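# Suction-cup arm sets plate onto scale platform

## Task

Set the plate down on the scale's platform so no part of it overhangs the platform edge; it must stay there on its own without the robot supporting it, and the robot must release it and pull away afterwards.

## Robot and tools

Robot: a single arm ending in a vacuum suction tool. The controlled point is the cup point, the centre of the suction cup's rim when nothing touches it. The cup opens along the cup point's own +z axis. Starting roughly 7 cm back from the rim, the tool body widens to about 7 cm sideways, so keep that part clear of objects. Joint order, base to tool: waist (-2.618 to 3.054 rad), shoulder (0.000 to 3.142), elbow (0.000 to 3.142), wrist pitch (-1.571 to 1.571), wrist yaw (-1.571 to 1.571), wrist roll (-2.094 to 2.094). The elbow cannot quite straighten fully. The base may sit tilted on the table, and a mounting block or post beneath it is treated as arm for the clearance check.

Frames: results report end_effector_position (metres) and end_effector_quat_wxyz in the scene frame. Its origin is on the tabletop under the arm base, +z is up, and +y lies to the left when facing along +x. Reported position can be off, more so at long reach, and motions tend to finish a centimetre or more away from the command, usually low.

A row is 7 numbers, each in [-1, 1]: dx, dy, dz, rx, ry, rz, suction. The first six are an offset, not a pose: they are relative to the cup point's measured pose when the action began, expressed in the cup point's own axes (not the scene frame). Scale: 1.0 equals 0.6 m of translation or 180 degrees of rotation; rx, ry, rz form a single rotation vector. Suction: +1 is full vacuum (about 55 kPa under ambient); smaller values request that fraction; 0.05 or less switches it off; the last setting persists. Optionally 6 more numbers in [0, 1] follow, one stiffness multiplier per joint in the joint order above; they persist until changed.

execute_actions(actions): actions is a list of actions; each action is a table of up to 15 rows, each row lasting one control step of 1/30 s, and a short table repeats its final row to fill 15 steps. Every row in an action is measured from that action's start pose, not from the previous row. For the first action of a call, the start is the last pose reported in this scene. An empty list just returns state and images. Per step the command is clipped to within 70 mm and 16 degrees of the measured pose, so big offsets need several actions; after an action the arm travels at most to the last clipped pose. Position wins over orientation if both cannot be met. "Hand target" in a result is where the controller is currently heading.

move(target, speed, blocking): target is one row (7 numbers, optionally 13), offset from the pose in the latest result that shows one, in cup-point axes, same scale. The cup point follows a straight path there, taking 0.5 to 10 s (cut off at 10 s). speed is top path speed in m/s, 0.002 to 0.5, default 0.25; rotation rate is capped at twice that in rad/s. The suction value is applied at the start. The path ignores obstacles, and actual speed can overshoot, especially with the arm near straight. Faster moves and targets further beyond a contact press harder. blocking=false returns after 0.5 s while motion continues; then only wait or stop are accepted until a result shows the move finished. The "move:" line states the ending (done = at rest near target; or off_target, moving, held, fault), the limits that acted, and distance from target. limits=paced: the sent pose was clipped. limits=held: a check blocked some steps, after which the arm may move much faster than requested.

wait(seconds): 0 to 10; the arm holds its last command and any running move continues; it returns early when that move ends. stop(): brakes a running move to rest, needing braking distance; suction is unaffected. zoom_image(camera, region): camera is one of cam_head_left, cam_head_right, cam_high, cam_low (all 672x504), cam_wrist (504x504 fisheye); region is [x0, y0, x1, y1] in that image's pixels from the top-left, at most 504 by 504. finished_scene(scene): pass the current scene number; it ends the scene irreversibly and reports success.

Result lines: suction_measured is the achieved vacuum; near 0 means no seal; on an airtight surface it settles up to 0.15 under the command and may dip 0.04 as the pump cycles. part_present turns 1 at 0.50 and back to 0 below 0.45. "pose unreachable" means the clearance check altered or blocked the command. FAULT lines mean a stop. MOTOR HOT warns at 75 °C; 90 °C halts the arm for 10 s; 100 °C drops the arm. Holding loads heats motors. Joint torques include offsets, friction and noise, so read them cautiously.

Gripping: switch suction on and press the 29 mm rim flat onto a smooth face of the plate so it contacts all around; avoid holes, seams and edges under the rim. Under vacuum the cup shortens, so the plate rides up to ~10 mm nearer the tool. Vacuum alone can lift a resting object. To release, set the plate fully on the platform first, then turn suction off, then rise at least 15 mm so the cup separates. If the cup seals on the table, switch suction off to free it.

Avoid: dropping or knocking anything off the table (fails the task), slamming, hard hits or heavy pressing, fast contact moves, leaving the plate overhanging. Loose objects may occasionally get nudged, so check placement before finishing.

Each tool is called after "Call:" as name(argument=value, ...) on one line, values as JSON.

## Session

Call:
execute_actions(actions=[])

Scene clock: 0.00 s.
end_effector_position=(+0.2691, -0.0337, +0.2649) suction_measured=0.00 part_present=0 end_effector_quat_wxyz=(+0.407, +0.594, -0.648, -0.249)
Joint positions: [-0.015  1.689  1.614 -1.483  0.01   0.006]
Joint velocities: [ 0.007  0.002  0.017 -0.066 -0.022  0.037]
Joint torques (N m, as the arm reports them, + toward a larger angle): no reading
Hand target: +0.269, -0.034, +0.265; +0.407, +0.594, -0.648, -0.249
Joint stiffness scale: [1. 1. 1. 1. 1. 1.]

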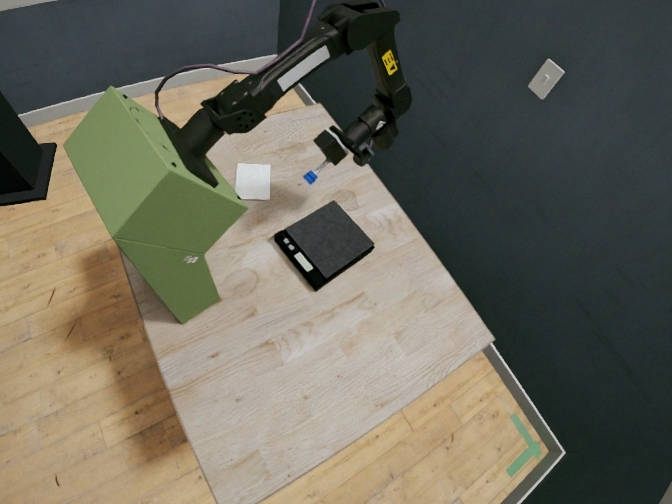

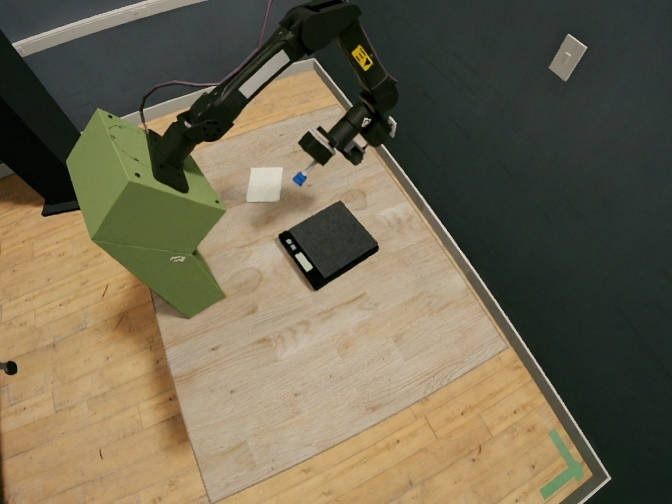

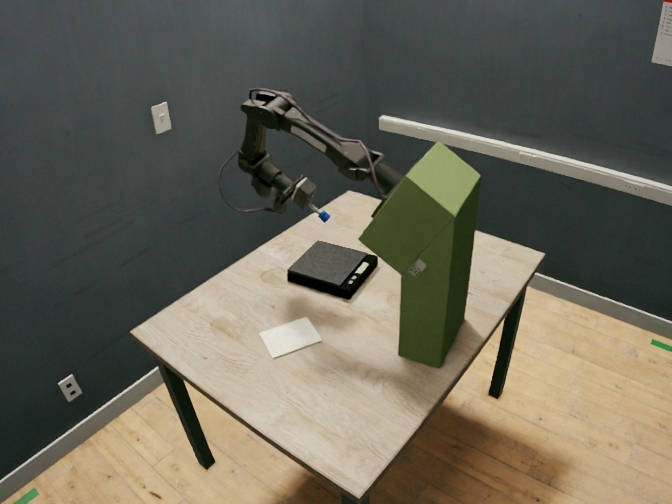

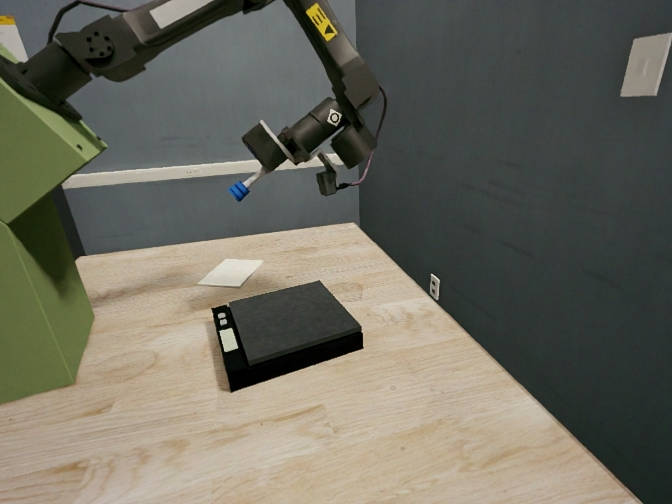

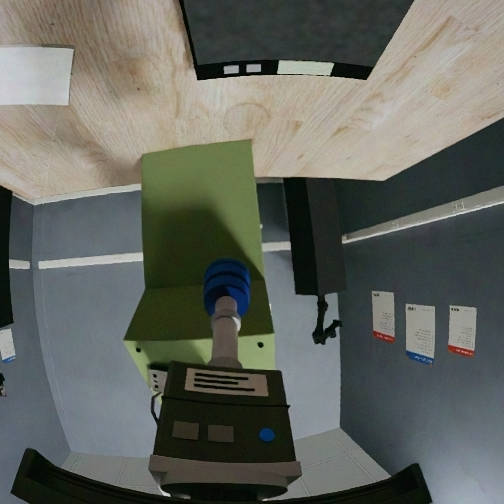

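Call:
zoom_image(camera="cam_high", region=[220, 220, 420, 380])

Call:
zoom_image(camera="cam_low", region=[170, 230, 390, 400])

Call:
zoom_image(camera="cam_head_left", region=[200, 130, 400, 300])

Region (220, 220, 420, 380) of cam_high's 672x504 image, scaled by 2.520, with more detail than that image has; it fills the top 403 rows of this view, and the rest is white.

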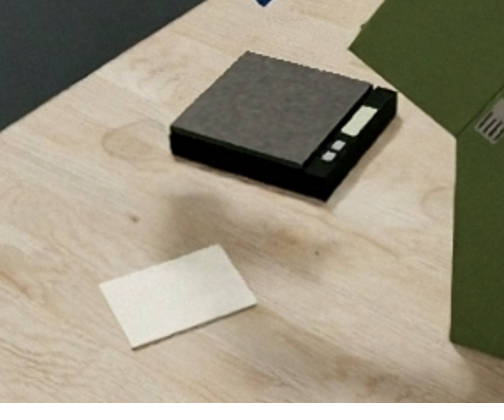

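Region (170, 230, 390, 400) of cam_low's 672x504 image, scaled by 2.291, with more detail than that image has; it fills the top 389 rows of this view, and the rest is white.

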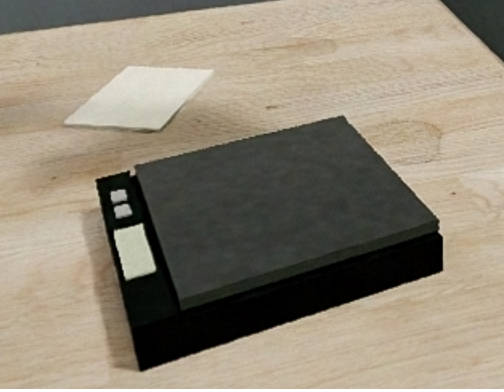

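Region (200, 130, 400, 300) of cam_head_left's 672x504 image, scaled by 2.520, with more detail than that image has; it fills the top 428 rows of this view, and the rest is white.

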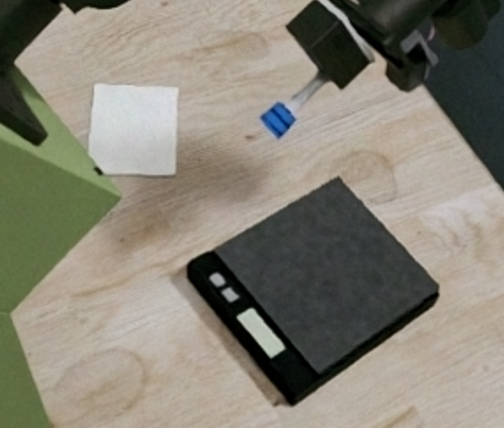

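Call:
move(target=[-0.209, 0.008, -0.076, 0.304, -0.0875, 0, 0], speed=0.25)

Scene clock: 26.03 s.
end_effector_position=(+0.2995, +0.0976, +0.2666) suction_measured=0.00 part_present=0 end_effector_quat_wxyz=(-0.008, -0.673, +0.740, +0.009)
Joint positions: [ 0.556  0.75   0.656 -0.516  0.246  0.446]
Joint velocities: [-0.002 -0.002 -0.002 -0.037 -0.037 -0.007]
Joint torques (N m, as the arm reports them, + toward a larger angle): [ 1.34 -6.91  3.05  0.21  0.05  0.09]
Hand target: +0.302, +0.098, +0.268; +0.003, -0.669, +0.743, +0.002
Off the commanded pose: 0.002 m, 1 deg.
Joint stiffness scale: [1. 1. 1. 1. 1. 1.]
move: done

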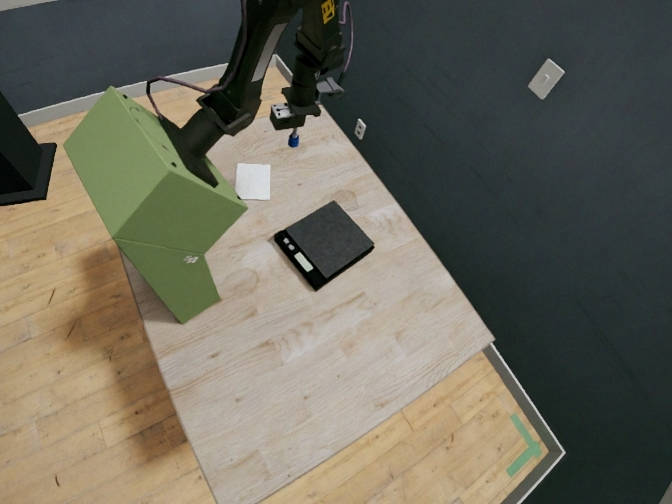

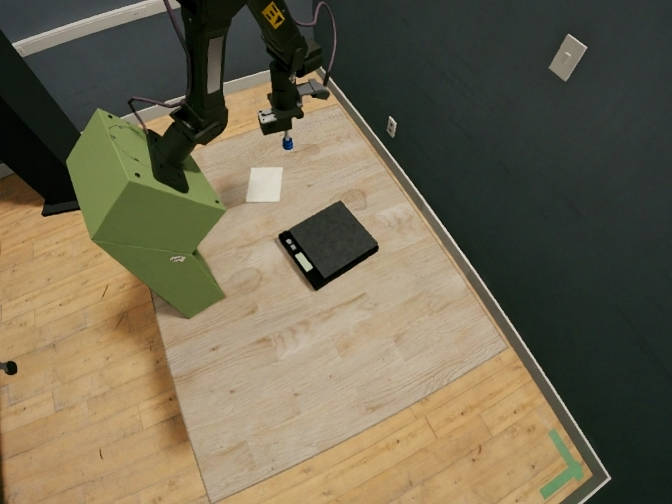

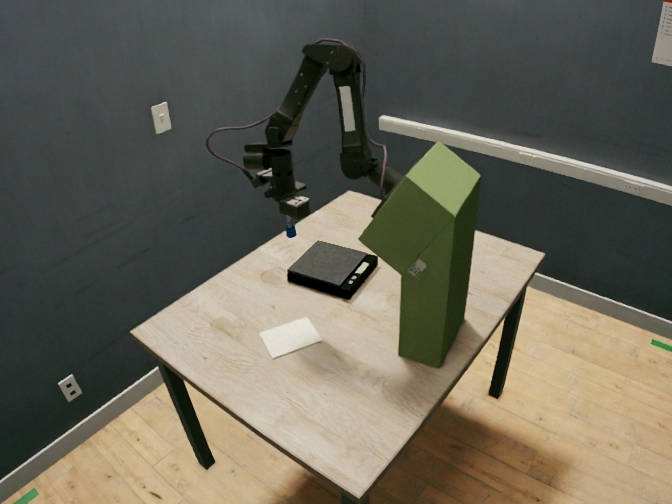

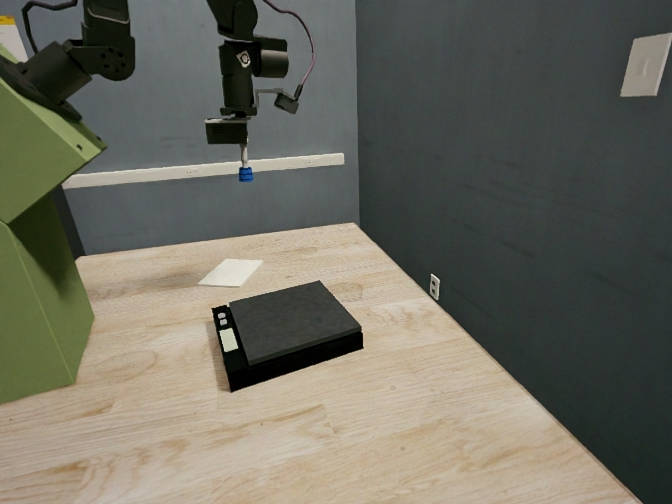

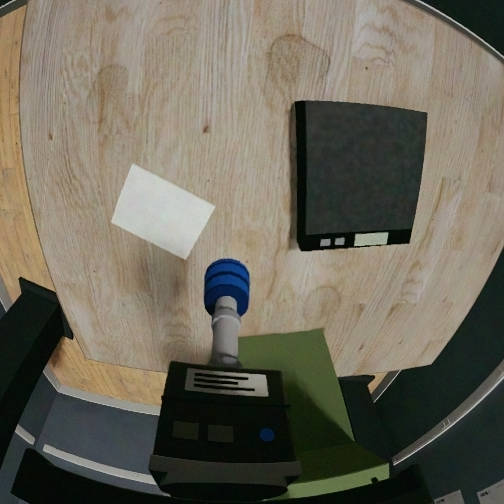

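Call:
move(target=[-0.217, 0.083, 0.27, 0, 0, 0, 0], speed=0.25)

Scene clock: 46.23 s.
end_effector_position=(+0.2454, +0.2240, +0.1084) suction_measured=0.00 part_present=0 end_effector_quat_wxyz=(+0.020, +0.677, -0.736, -0.016)
Joint positions: [0.863 1.666 0.809 0.145 0.483 0.647]
Joint velocities: [-0.002  0.012 -0.007 -0.022  0.051 -0.051]
Joint torques (N m, as the arm reports them, + toward a larger angle): [ 5.45 -6.23  2.61  0.15  0.07  0.09]
Hand target: +0.254, +0.234, +0.107; +0.007, +0.671, -0.741, -0.011
Off the commanded pose: 0.016 m, 2 deg.
Joint stiffness scale: [1. 1. 1. 1. 1. 1.]
move: off_target

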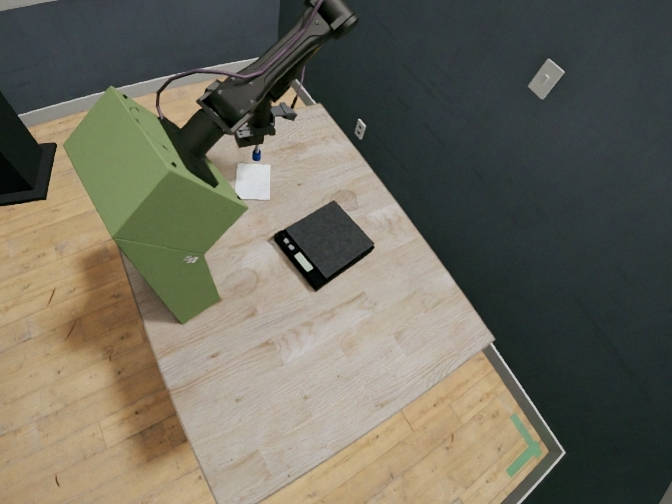

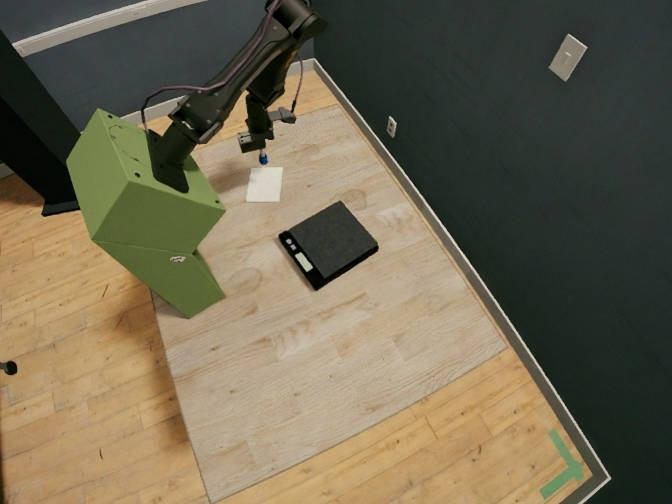

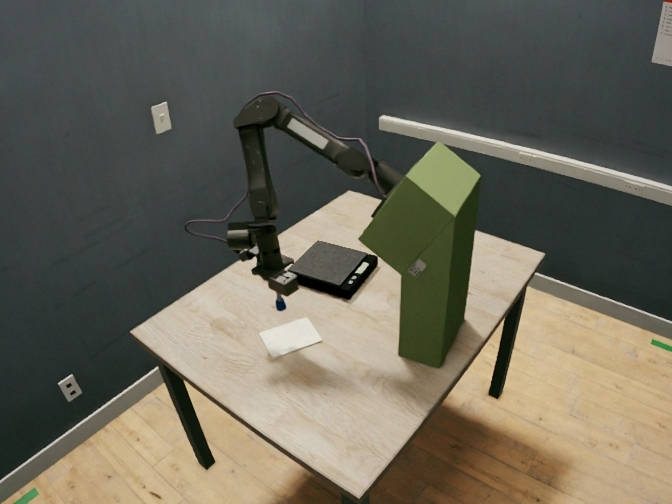

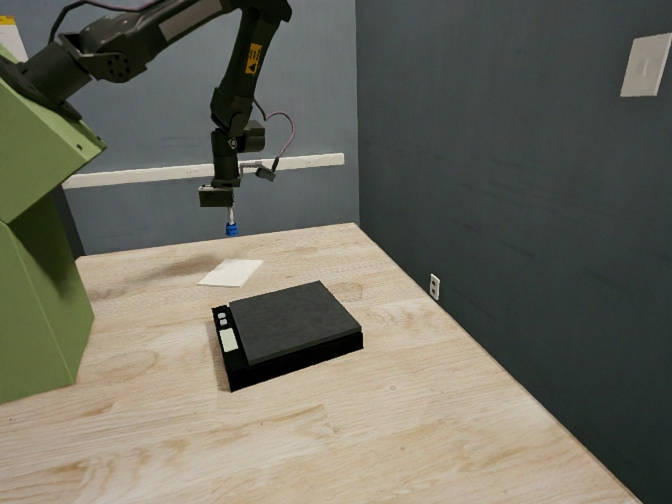

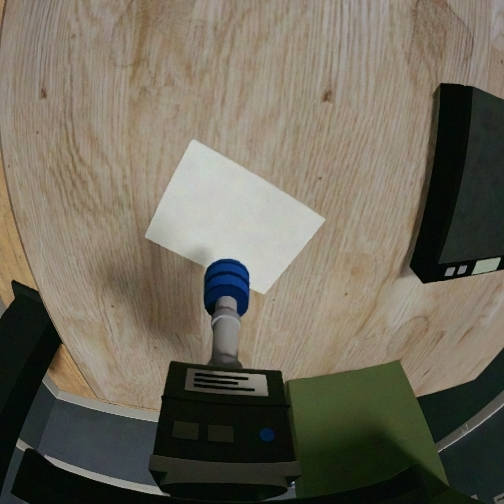

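Call:
move(target=[0, 0.015, 0.11, 0.016, -0.0025, 0, 0], speed=0.15)

Scene clock: 57.07 s.
end_effector_position=(+0.2277, +0.2193, +0.0481) suction_measured=0.00 part_present=0 end_effector_quat_wxyz=(+0.008, +0.677, -0.736, -0.000)
Joint positions: [0.805 1.926 0.843 0.423 0.464 0.591]
Joint velocities: [ 0.007 -0.002  0.002 -0.007  0.051 -0.066]
Joint torques (N m, as the arm reports them, + toward a larger angle): [ 4.57 -5.91  1.05  0.22 -0.13 -0.03]
Hand target: +0.232, +0.224, +0.043; +0.001, +0.677, -0.736, -0.000
Off the commanded pose: 0.009 m, 1 deg.
Joint stiffness scale: [1. 1. 1. 1. 1. 1.]
move: done

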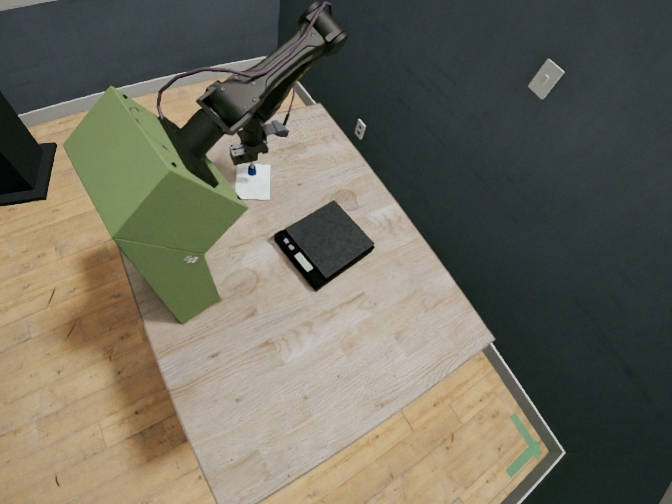

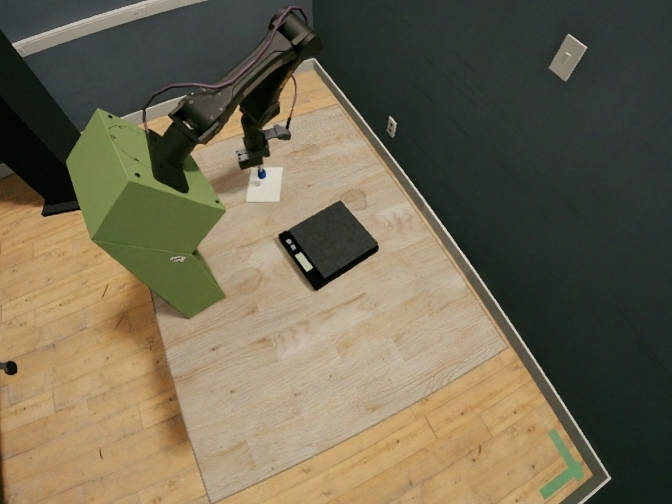

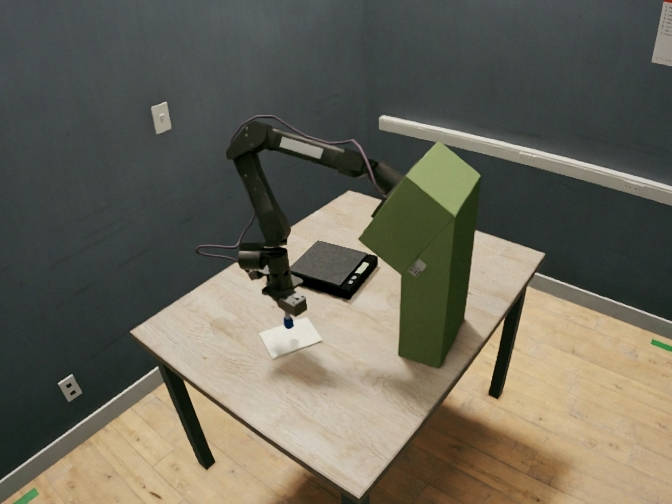

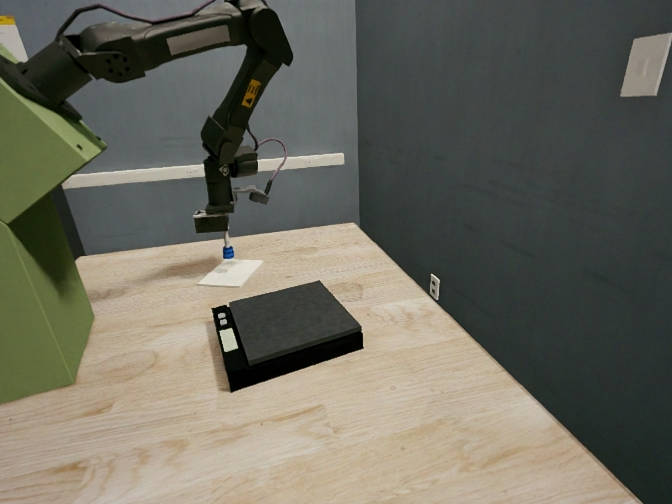

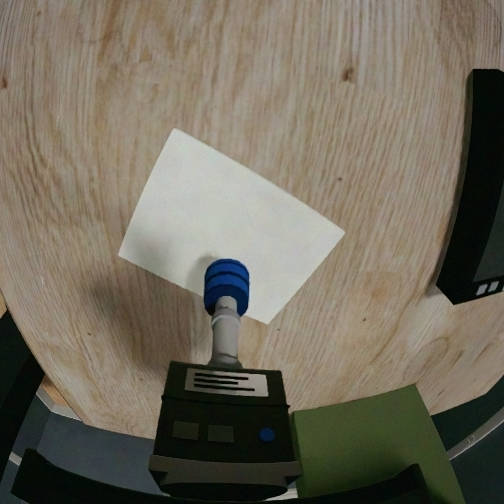

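Call:
move(target=[-0.006, -0.006, 0.082, 0.005, 0, 0, 1], speed=0.05)

Scene clock: 67.43 s.
end_effector_position=(+0.2255, +0.2161, +0.0035) suction_measured=0.36 part_present=0 end_effector_quat_wxyz=(+0.013, +0.677, -0.736, +0.006)
Joint positions: [0.755 2.095 0.966 0.476 0.439 0.559]
Joint velocities: [-0.022 -0.002 -0.002  0.022 -0.037 -0.022]
Joint torques (N m, as the arm reports them, + toward a larger angle): [ 4.87 -6.13  0.85  0.2  -0.08 -0.06]
Hand target: +0.230, +0.222, -0.001; +0.003, +0.677, -0.736, +0.006
Off the commanded pose: 0.009 m, 1 deg.
Joint stiffness scale: [1. 1. 1. 1. 1. 1.]
move: done

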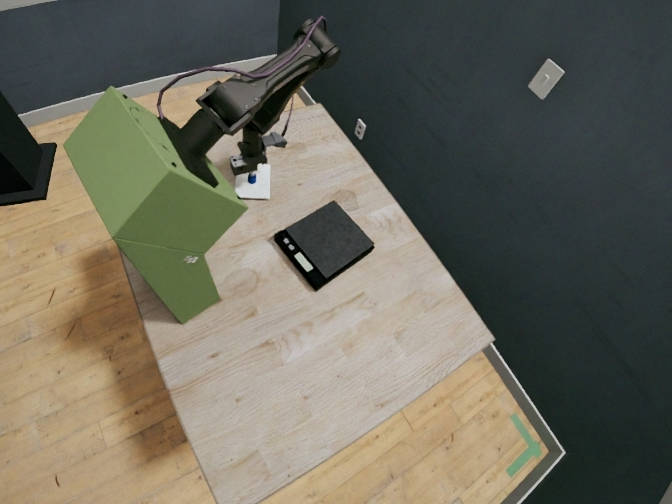

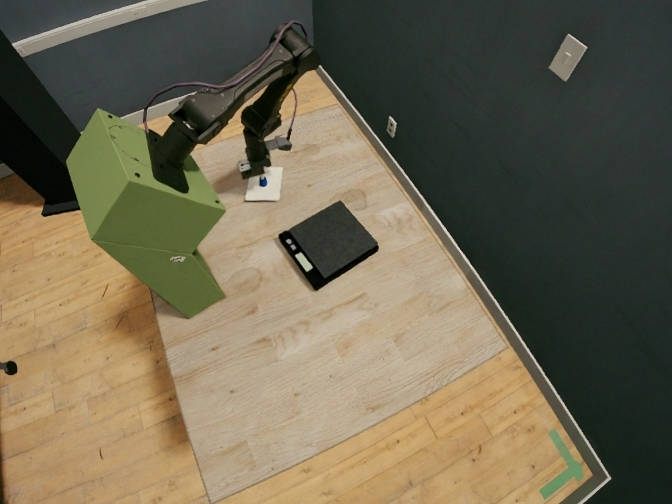

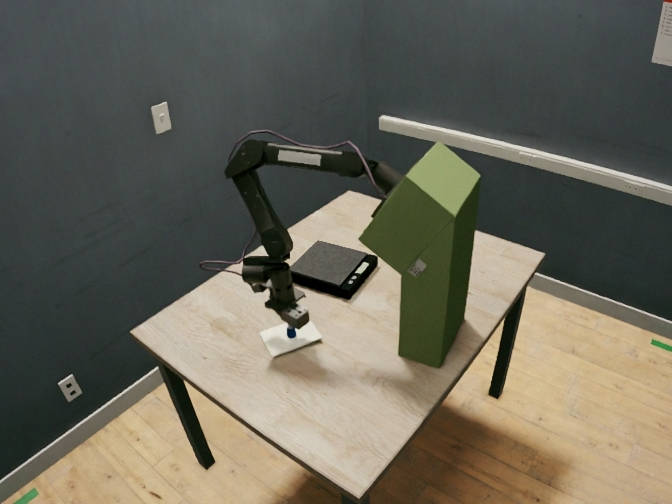

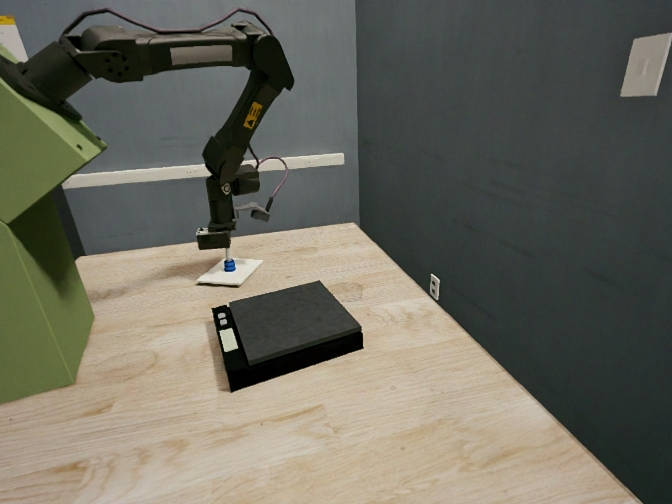

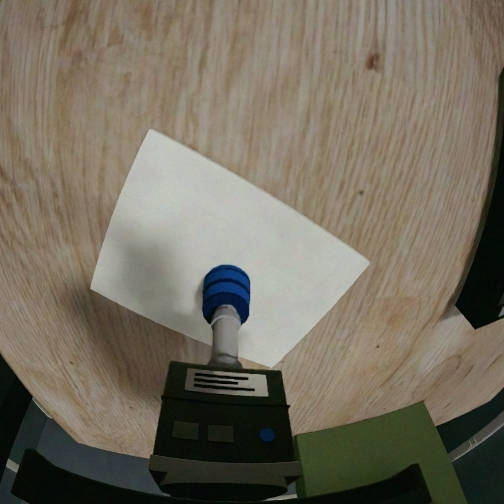

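Call:
move(target=[0, 0, -0.15, 0.008, 0, 0, 1], speed=0.12)

Scene clock: 102.93 s.
end_effector_position=(+0.2310, +0.2192, +0.0858) suction_measured=0.99 part_present=1 end_effector_quat_wxyz=(-0.003, -0.675, +0.738, -0.013)
Joint positions: [0.871 1.79  0.757 0.369 0.54  0.633]
Joint velocities: [-0.007 -0.002  0.007 -0.051  0.007 -0.037]
Joint torques (N m, as the arm reports them, + toward a larger angle): [ 6.14 -8.75 -1.34 -0.04  0.13  0.1 ]
Hand target: +0.228, +0.218, +0.093; -0.004, -0.676, +0.736, -0.015
Off the commanded pose: 0.009 m, 0 deg.
Joint stiffness scale: [1. 1. 1. 1. 1. 1.]
move: done

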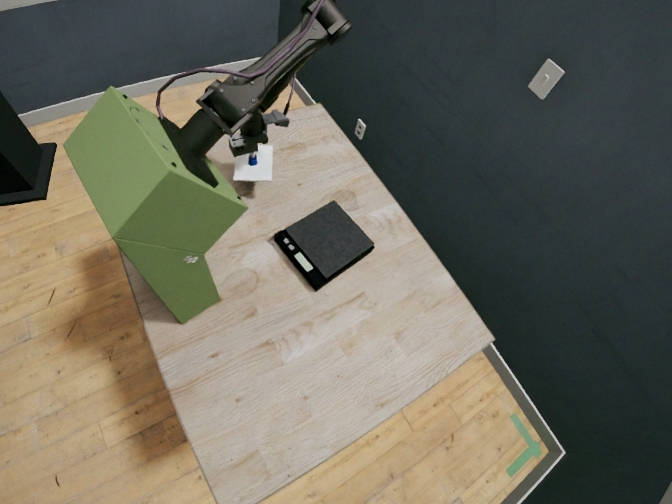

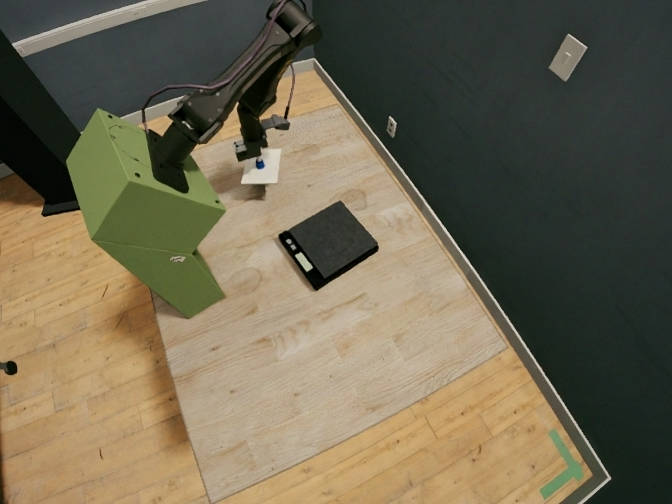

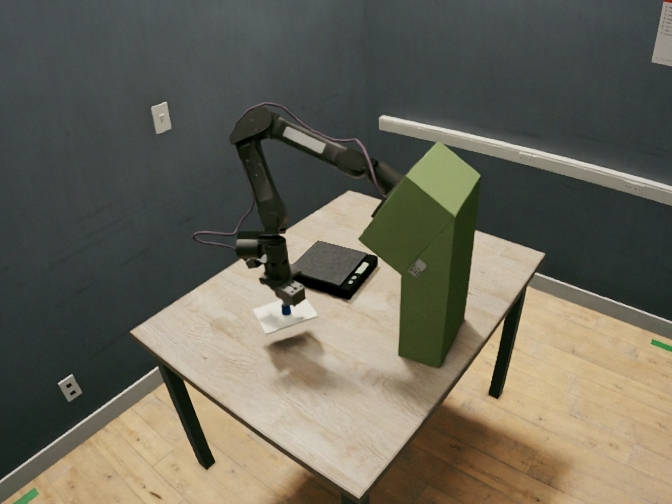

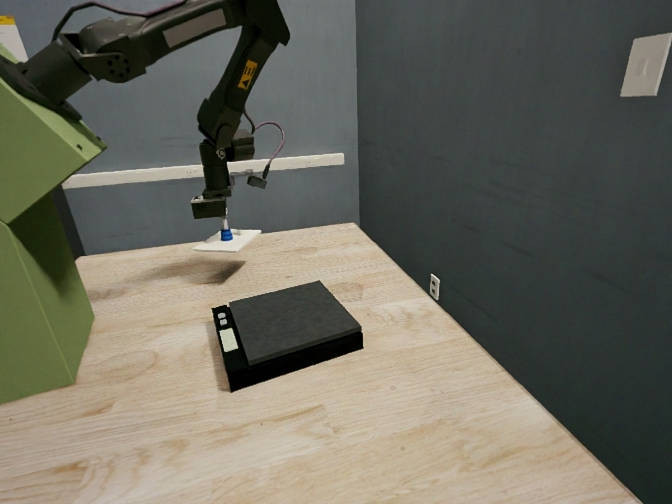

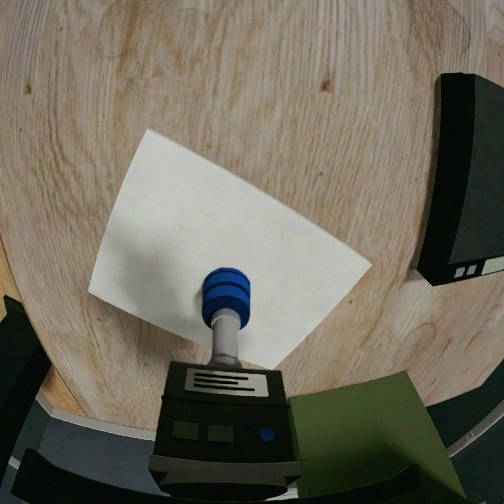

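Call:
move(target=[0.4875, -0.16, -0.05, -0.005, -0.007, -0.195, 1], speed=0.2)

Scene clock: 113.00 s.
end_effector_position=(+0.3001, -0.0796, +0.1239) suction_measured=0.99 part_present=1 end_effector_quat_wxyz=(+0.013, +0.869, -0.495, +0.001)
Joint positions: [-0.256  1.506  0.633  0.235 -0.396 -0.649]
Joint velocities: [-0.007  0.002 -0.017  0.022 -0.051 -0.051]
Joint torques (N m, as the arm reports them, + toward a larger angle): [-3.83 -5.68  2.32 -0.09 -0.13 -0.07]
Hand target: +0.304, -0.082, +0.122; +0.009, +0.869, -0.494, -0.001
Off the commanded pose: 0.000 m, 1 deg.
Joint stiffness scale: [1. 1. 1. 1. 1. 1.]
move: done

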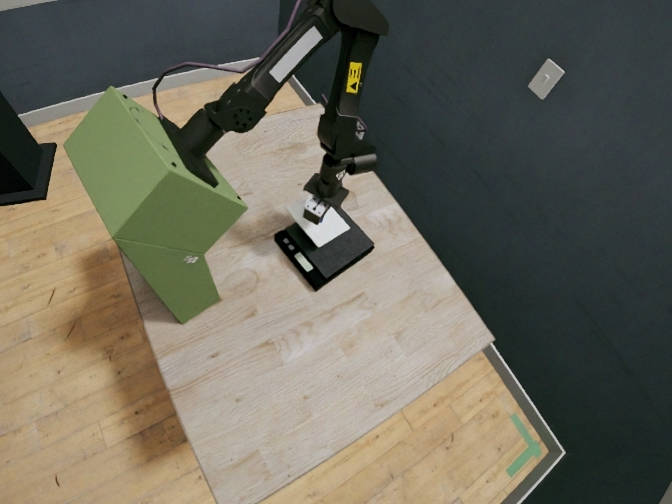

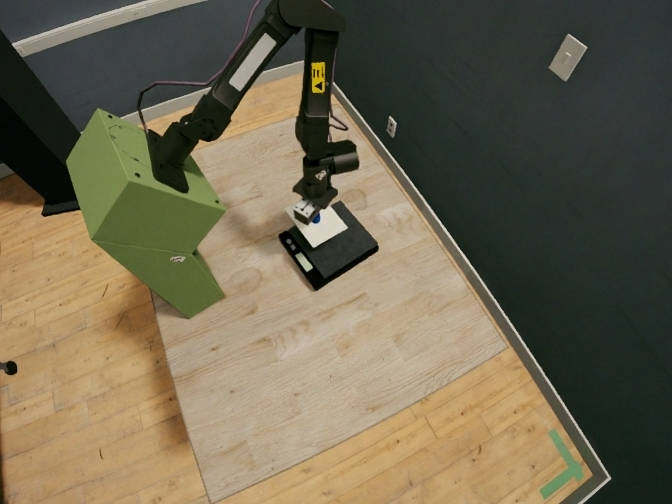

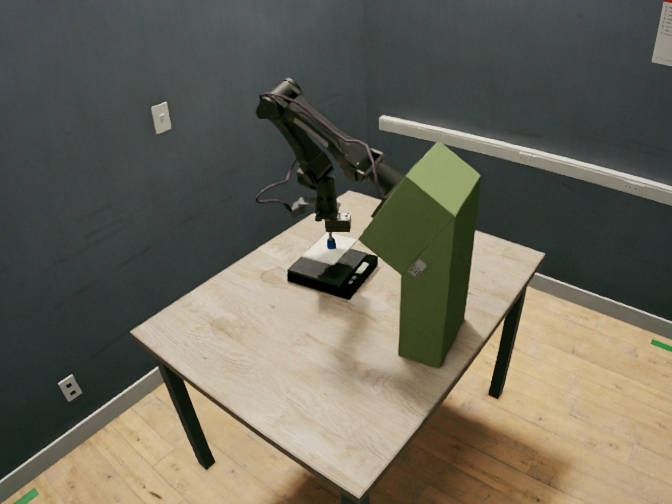

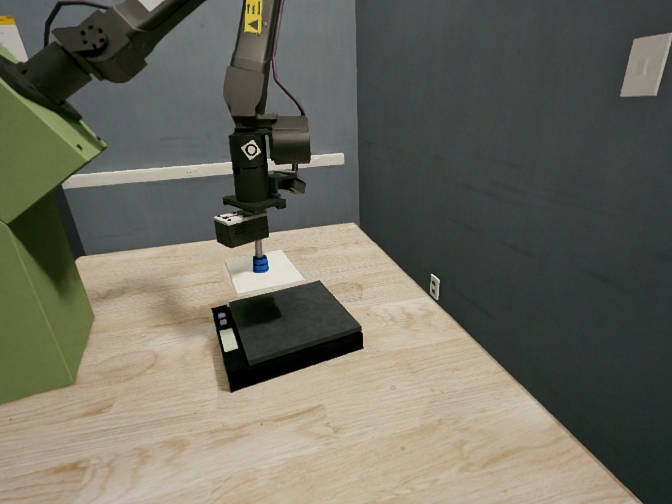

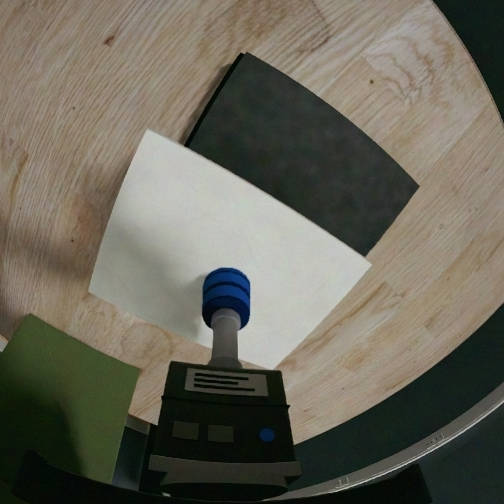

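Call:
move(target=[0.034, -0.048, 0.073, 0.007, -0.005, 0, 1], speed=0.1)

Scene clock: 123.73 s.
end_effector_position=(+0.3287, -0.0814, +0.0832) suction_measured=0.99 part_present=1 end_effector_quat_wxyz=(+0.001, +0.869, -0.494, -0.005)
Joint positions: [-0.216  1.687  0.82   0.238 -0.391 -0.627]
Joint velocities: [ 0.007 -0.002 -0.007  0.007 -0.007  0.007]
Joint torques (N m, as the arm reports them, + toward a larger angle): [-2.97 -6.68  1.9   0.16  0.01  0.09]
Hand target: +0.335, -0.083, +0.080; -0.001, +0.868, -0.496, +0.000
Off the commanded pose: 0.007 m, 1 deg.
Joint stiffness scale: [1. 1. 1. 1. 1. 1.]
move: done

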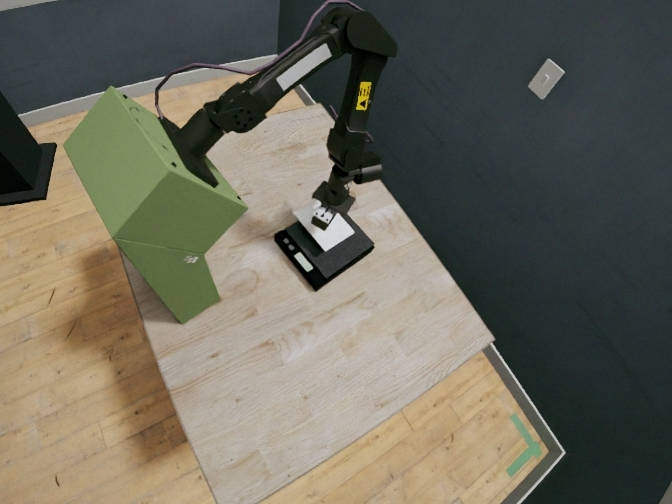

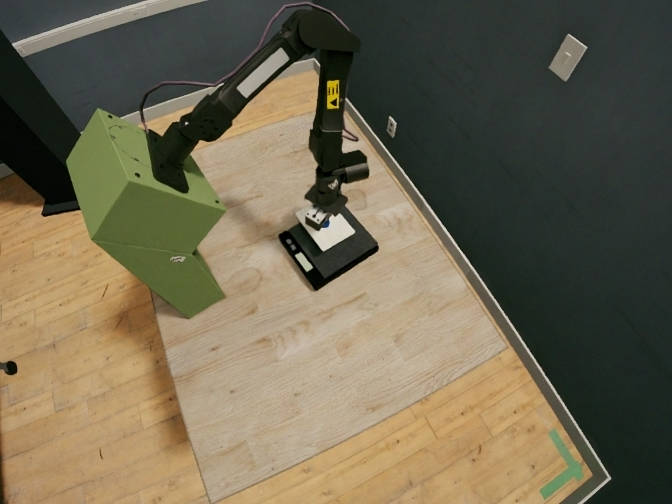

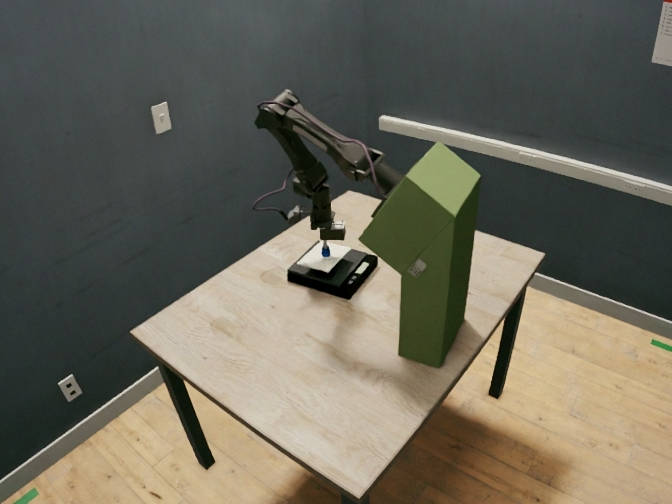

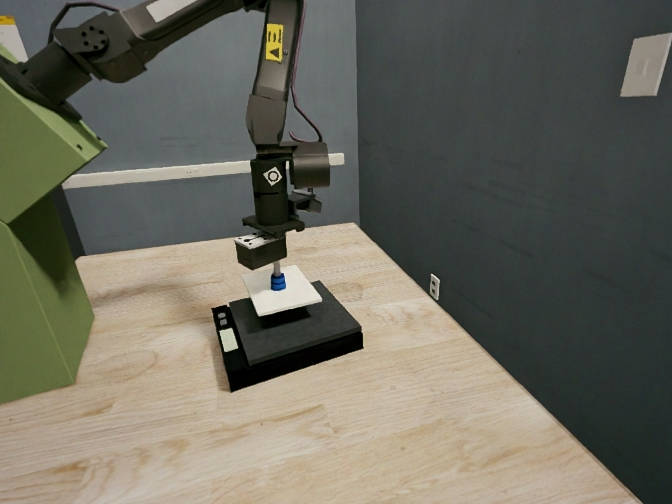

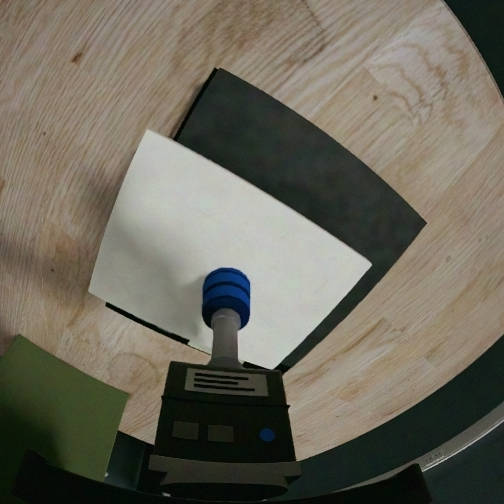

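Call:
move(target=[0.06, -0.002, 0.037, 0, 0, 0, 1], speed=0.08)

Scene clock: 142.90 s.
end_effector_position=(+0.3472, -0.1065, +0.0611) suction_measured=0.99 part_present=1 end_effector_quat_wxyz=(+0.004, +0.870, -0.493, -0.001)
Joint positions: [-0.249  1.807  0.964  0.212 -0.41  -0.649]
Joint velocities: [-0.002  0.007 -0.002 -0.051 -0.037  0.051]
Joint torques (N m, as the arm reports them, + toward a larger angle): [-5.45 -7.33  2.21 -0.07 -0.21 -0.03]
Hand target: +0.347, -0.112, +0.060; +0.001, +0.870, -0.494, -0.004
Off the commanded pose: 0.005 m, 1 deg.
Joint stiffness scale: [1. 1. 1. 1. 1. 1.]
move: done

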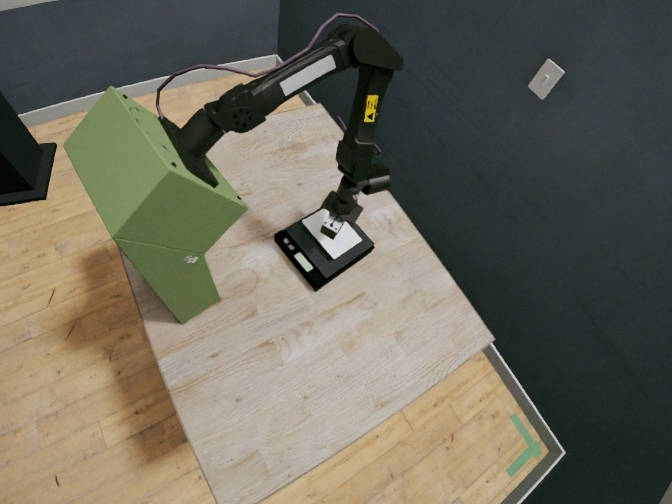

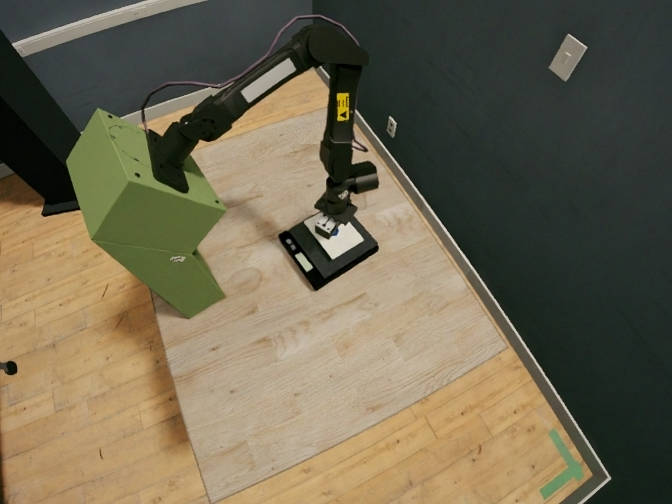

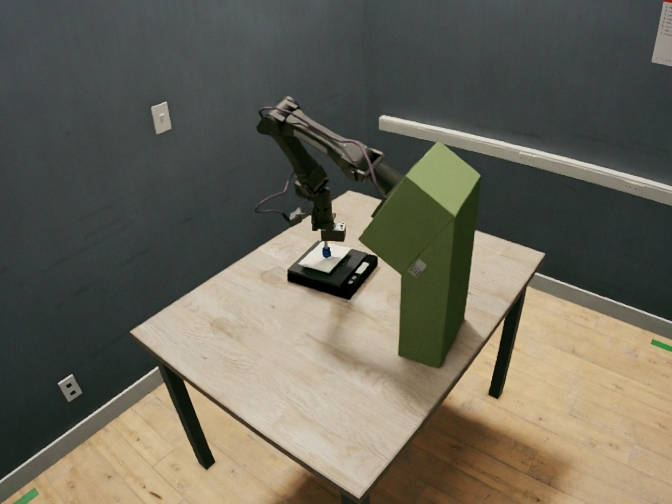

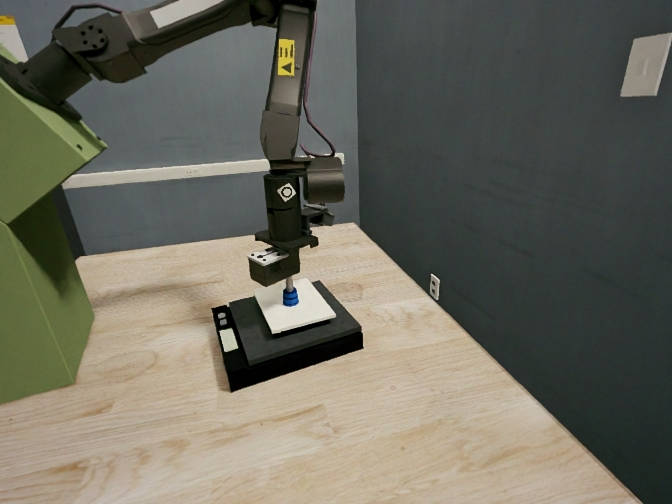

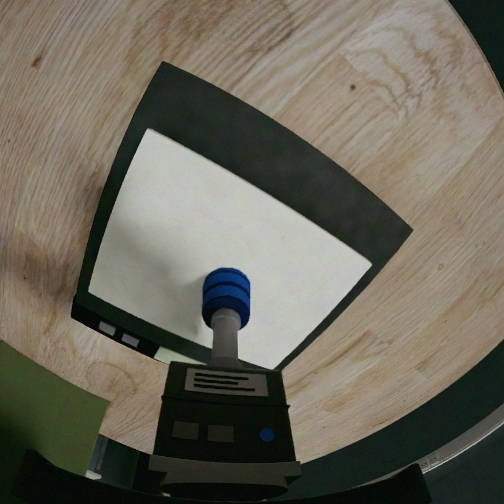

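Call:
zoom_image(camera="cam_low", region=[200, 250, 380, 400])

Region (200, 250, 380, 400) of cam_low's 672x504 image, scaled by 2.800, with more detail than that image has.

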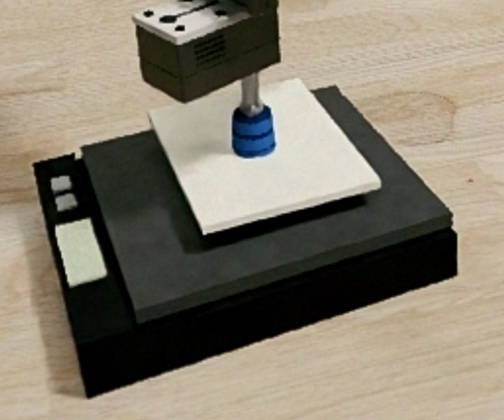

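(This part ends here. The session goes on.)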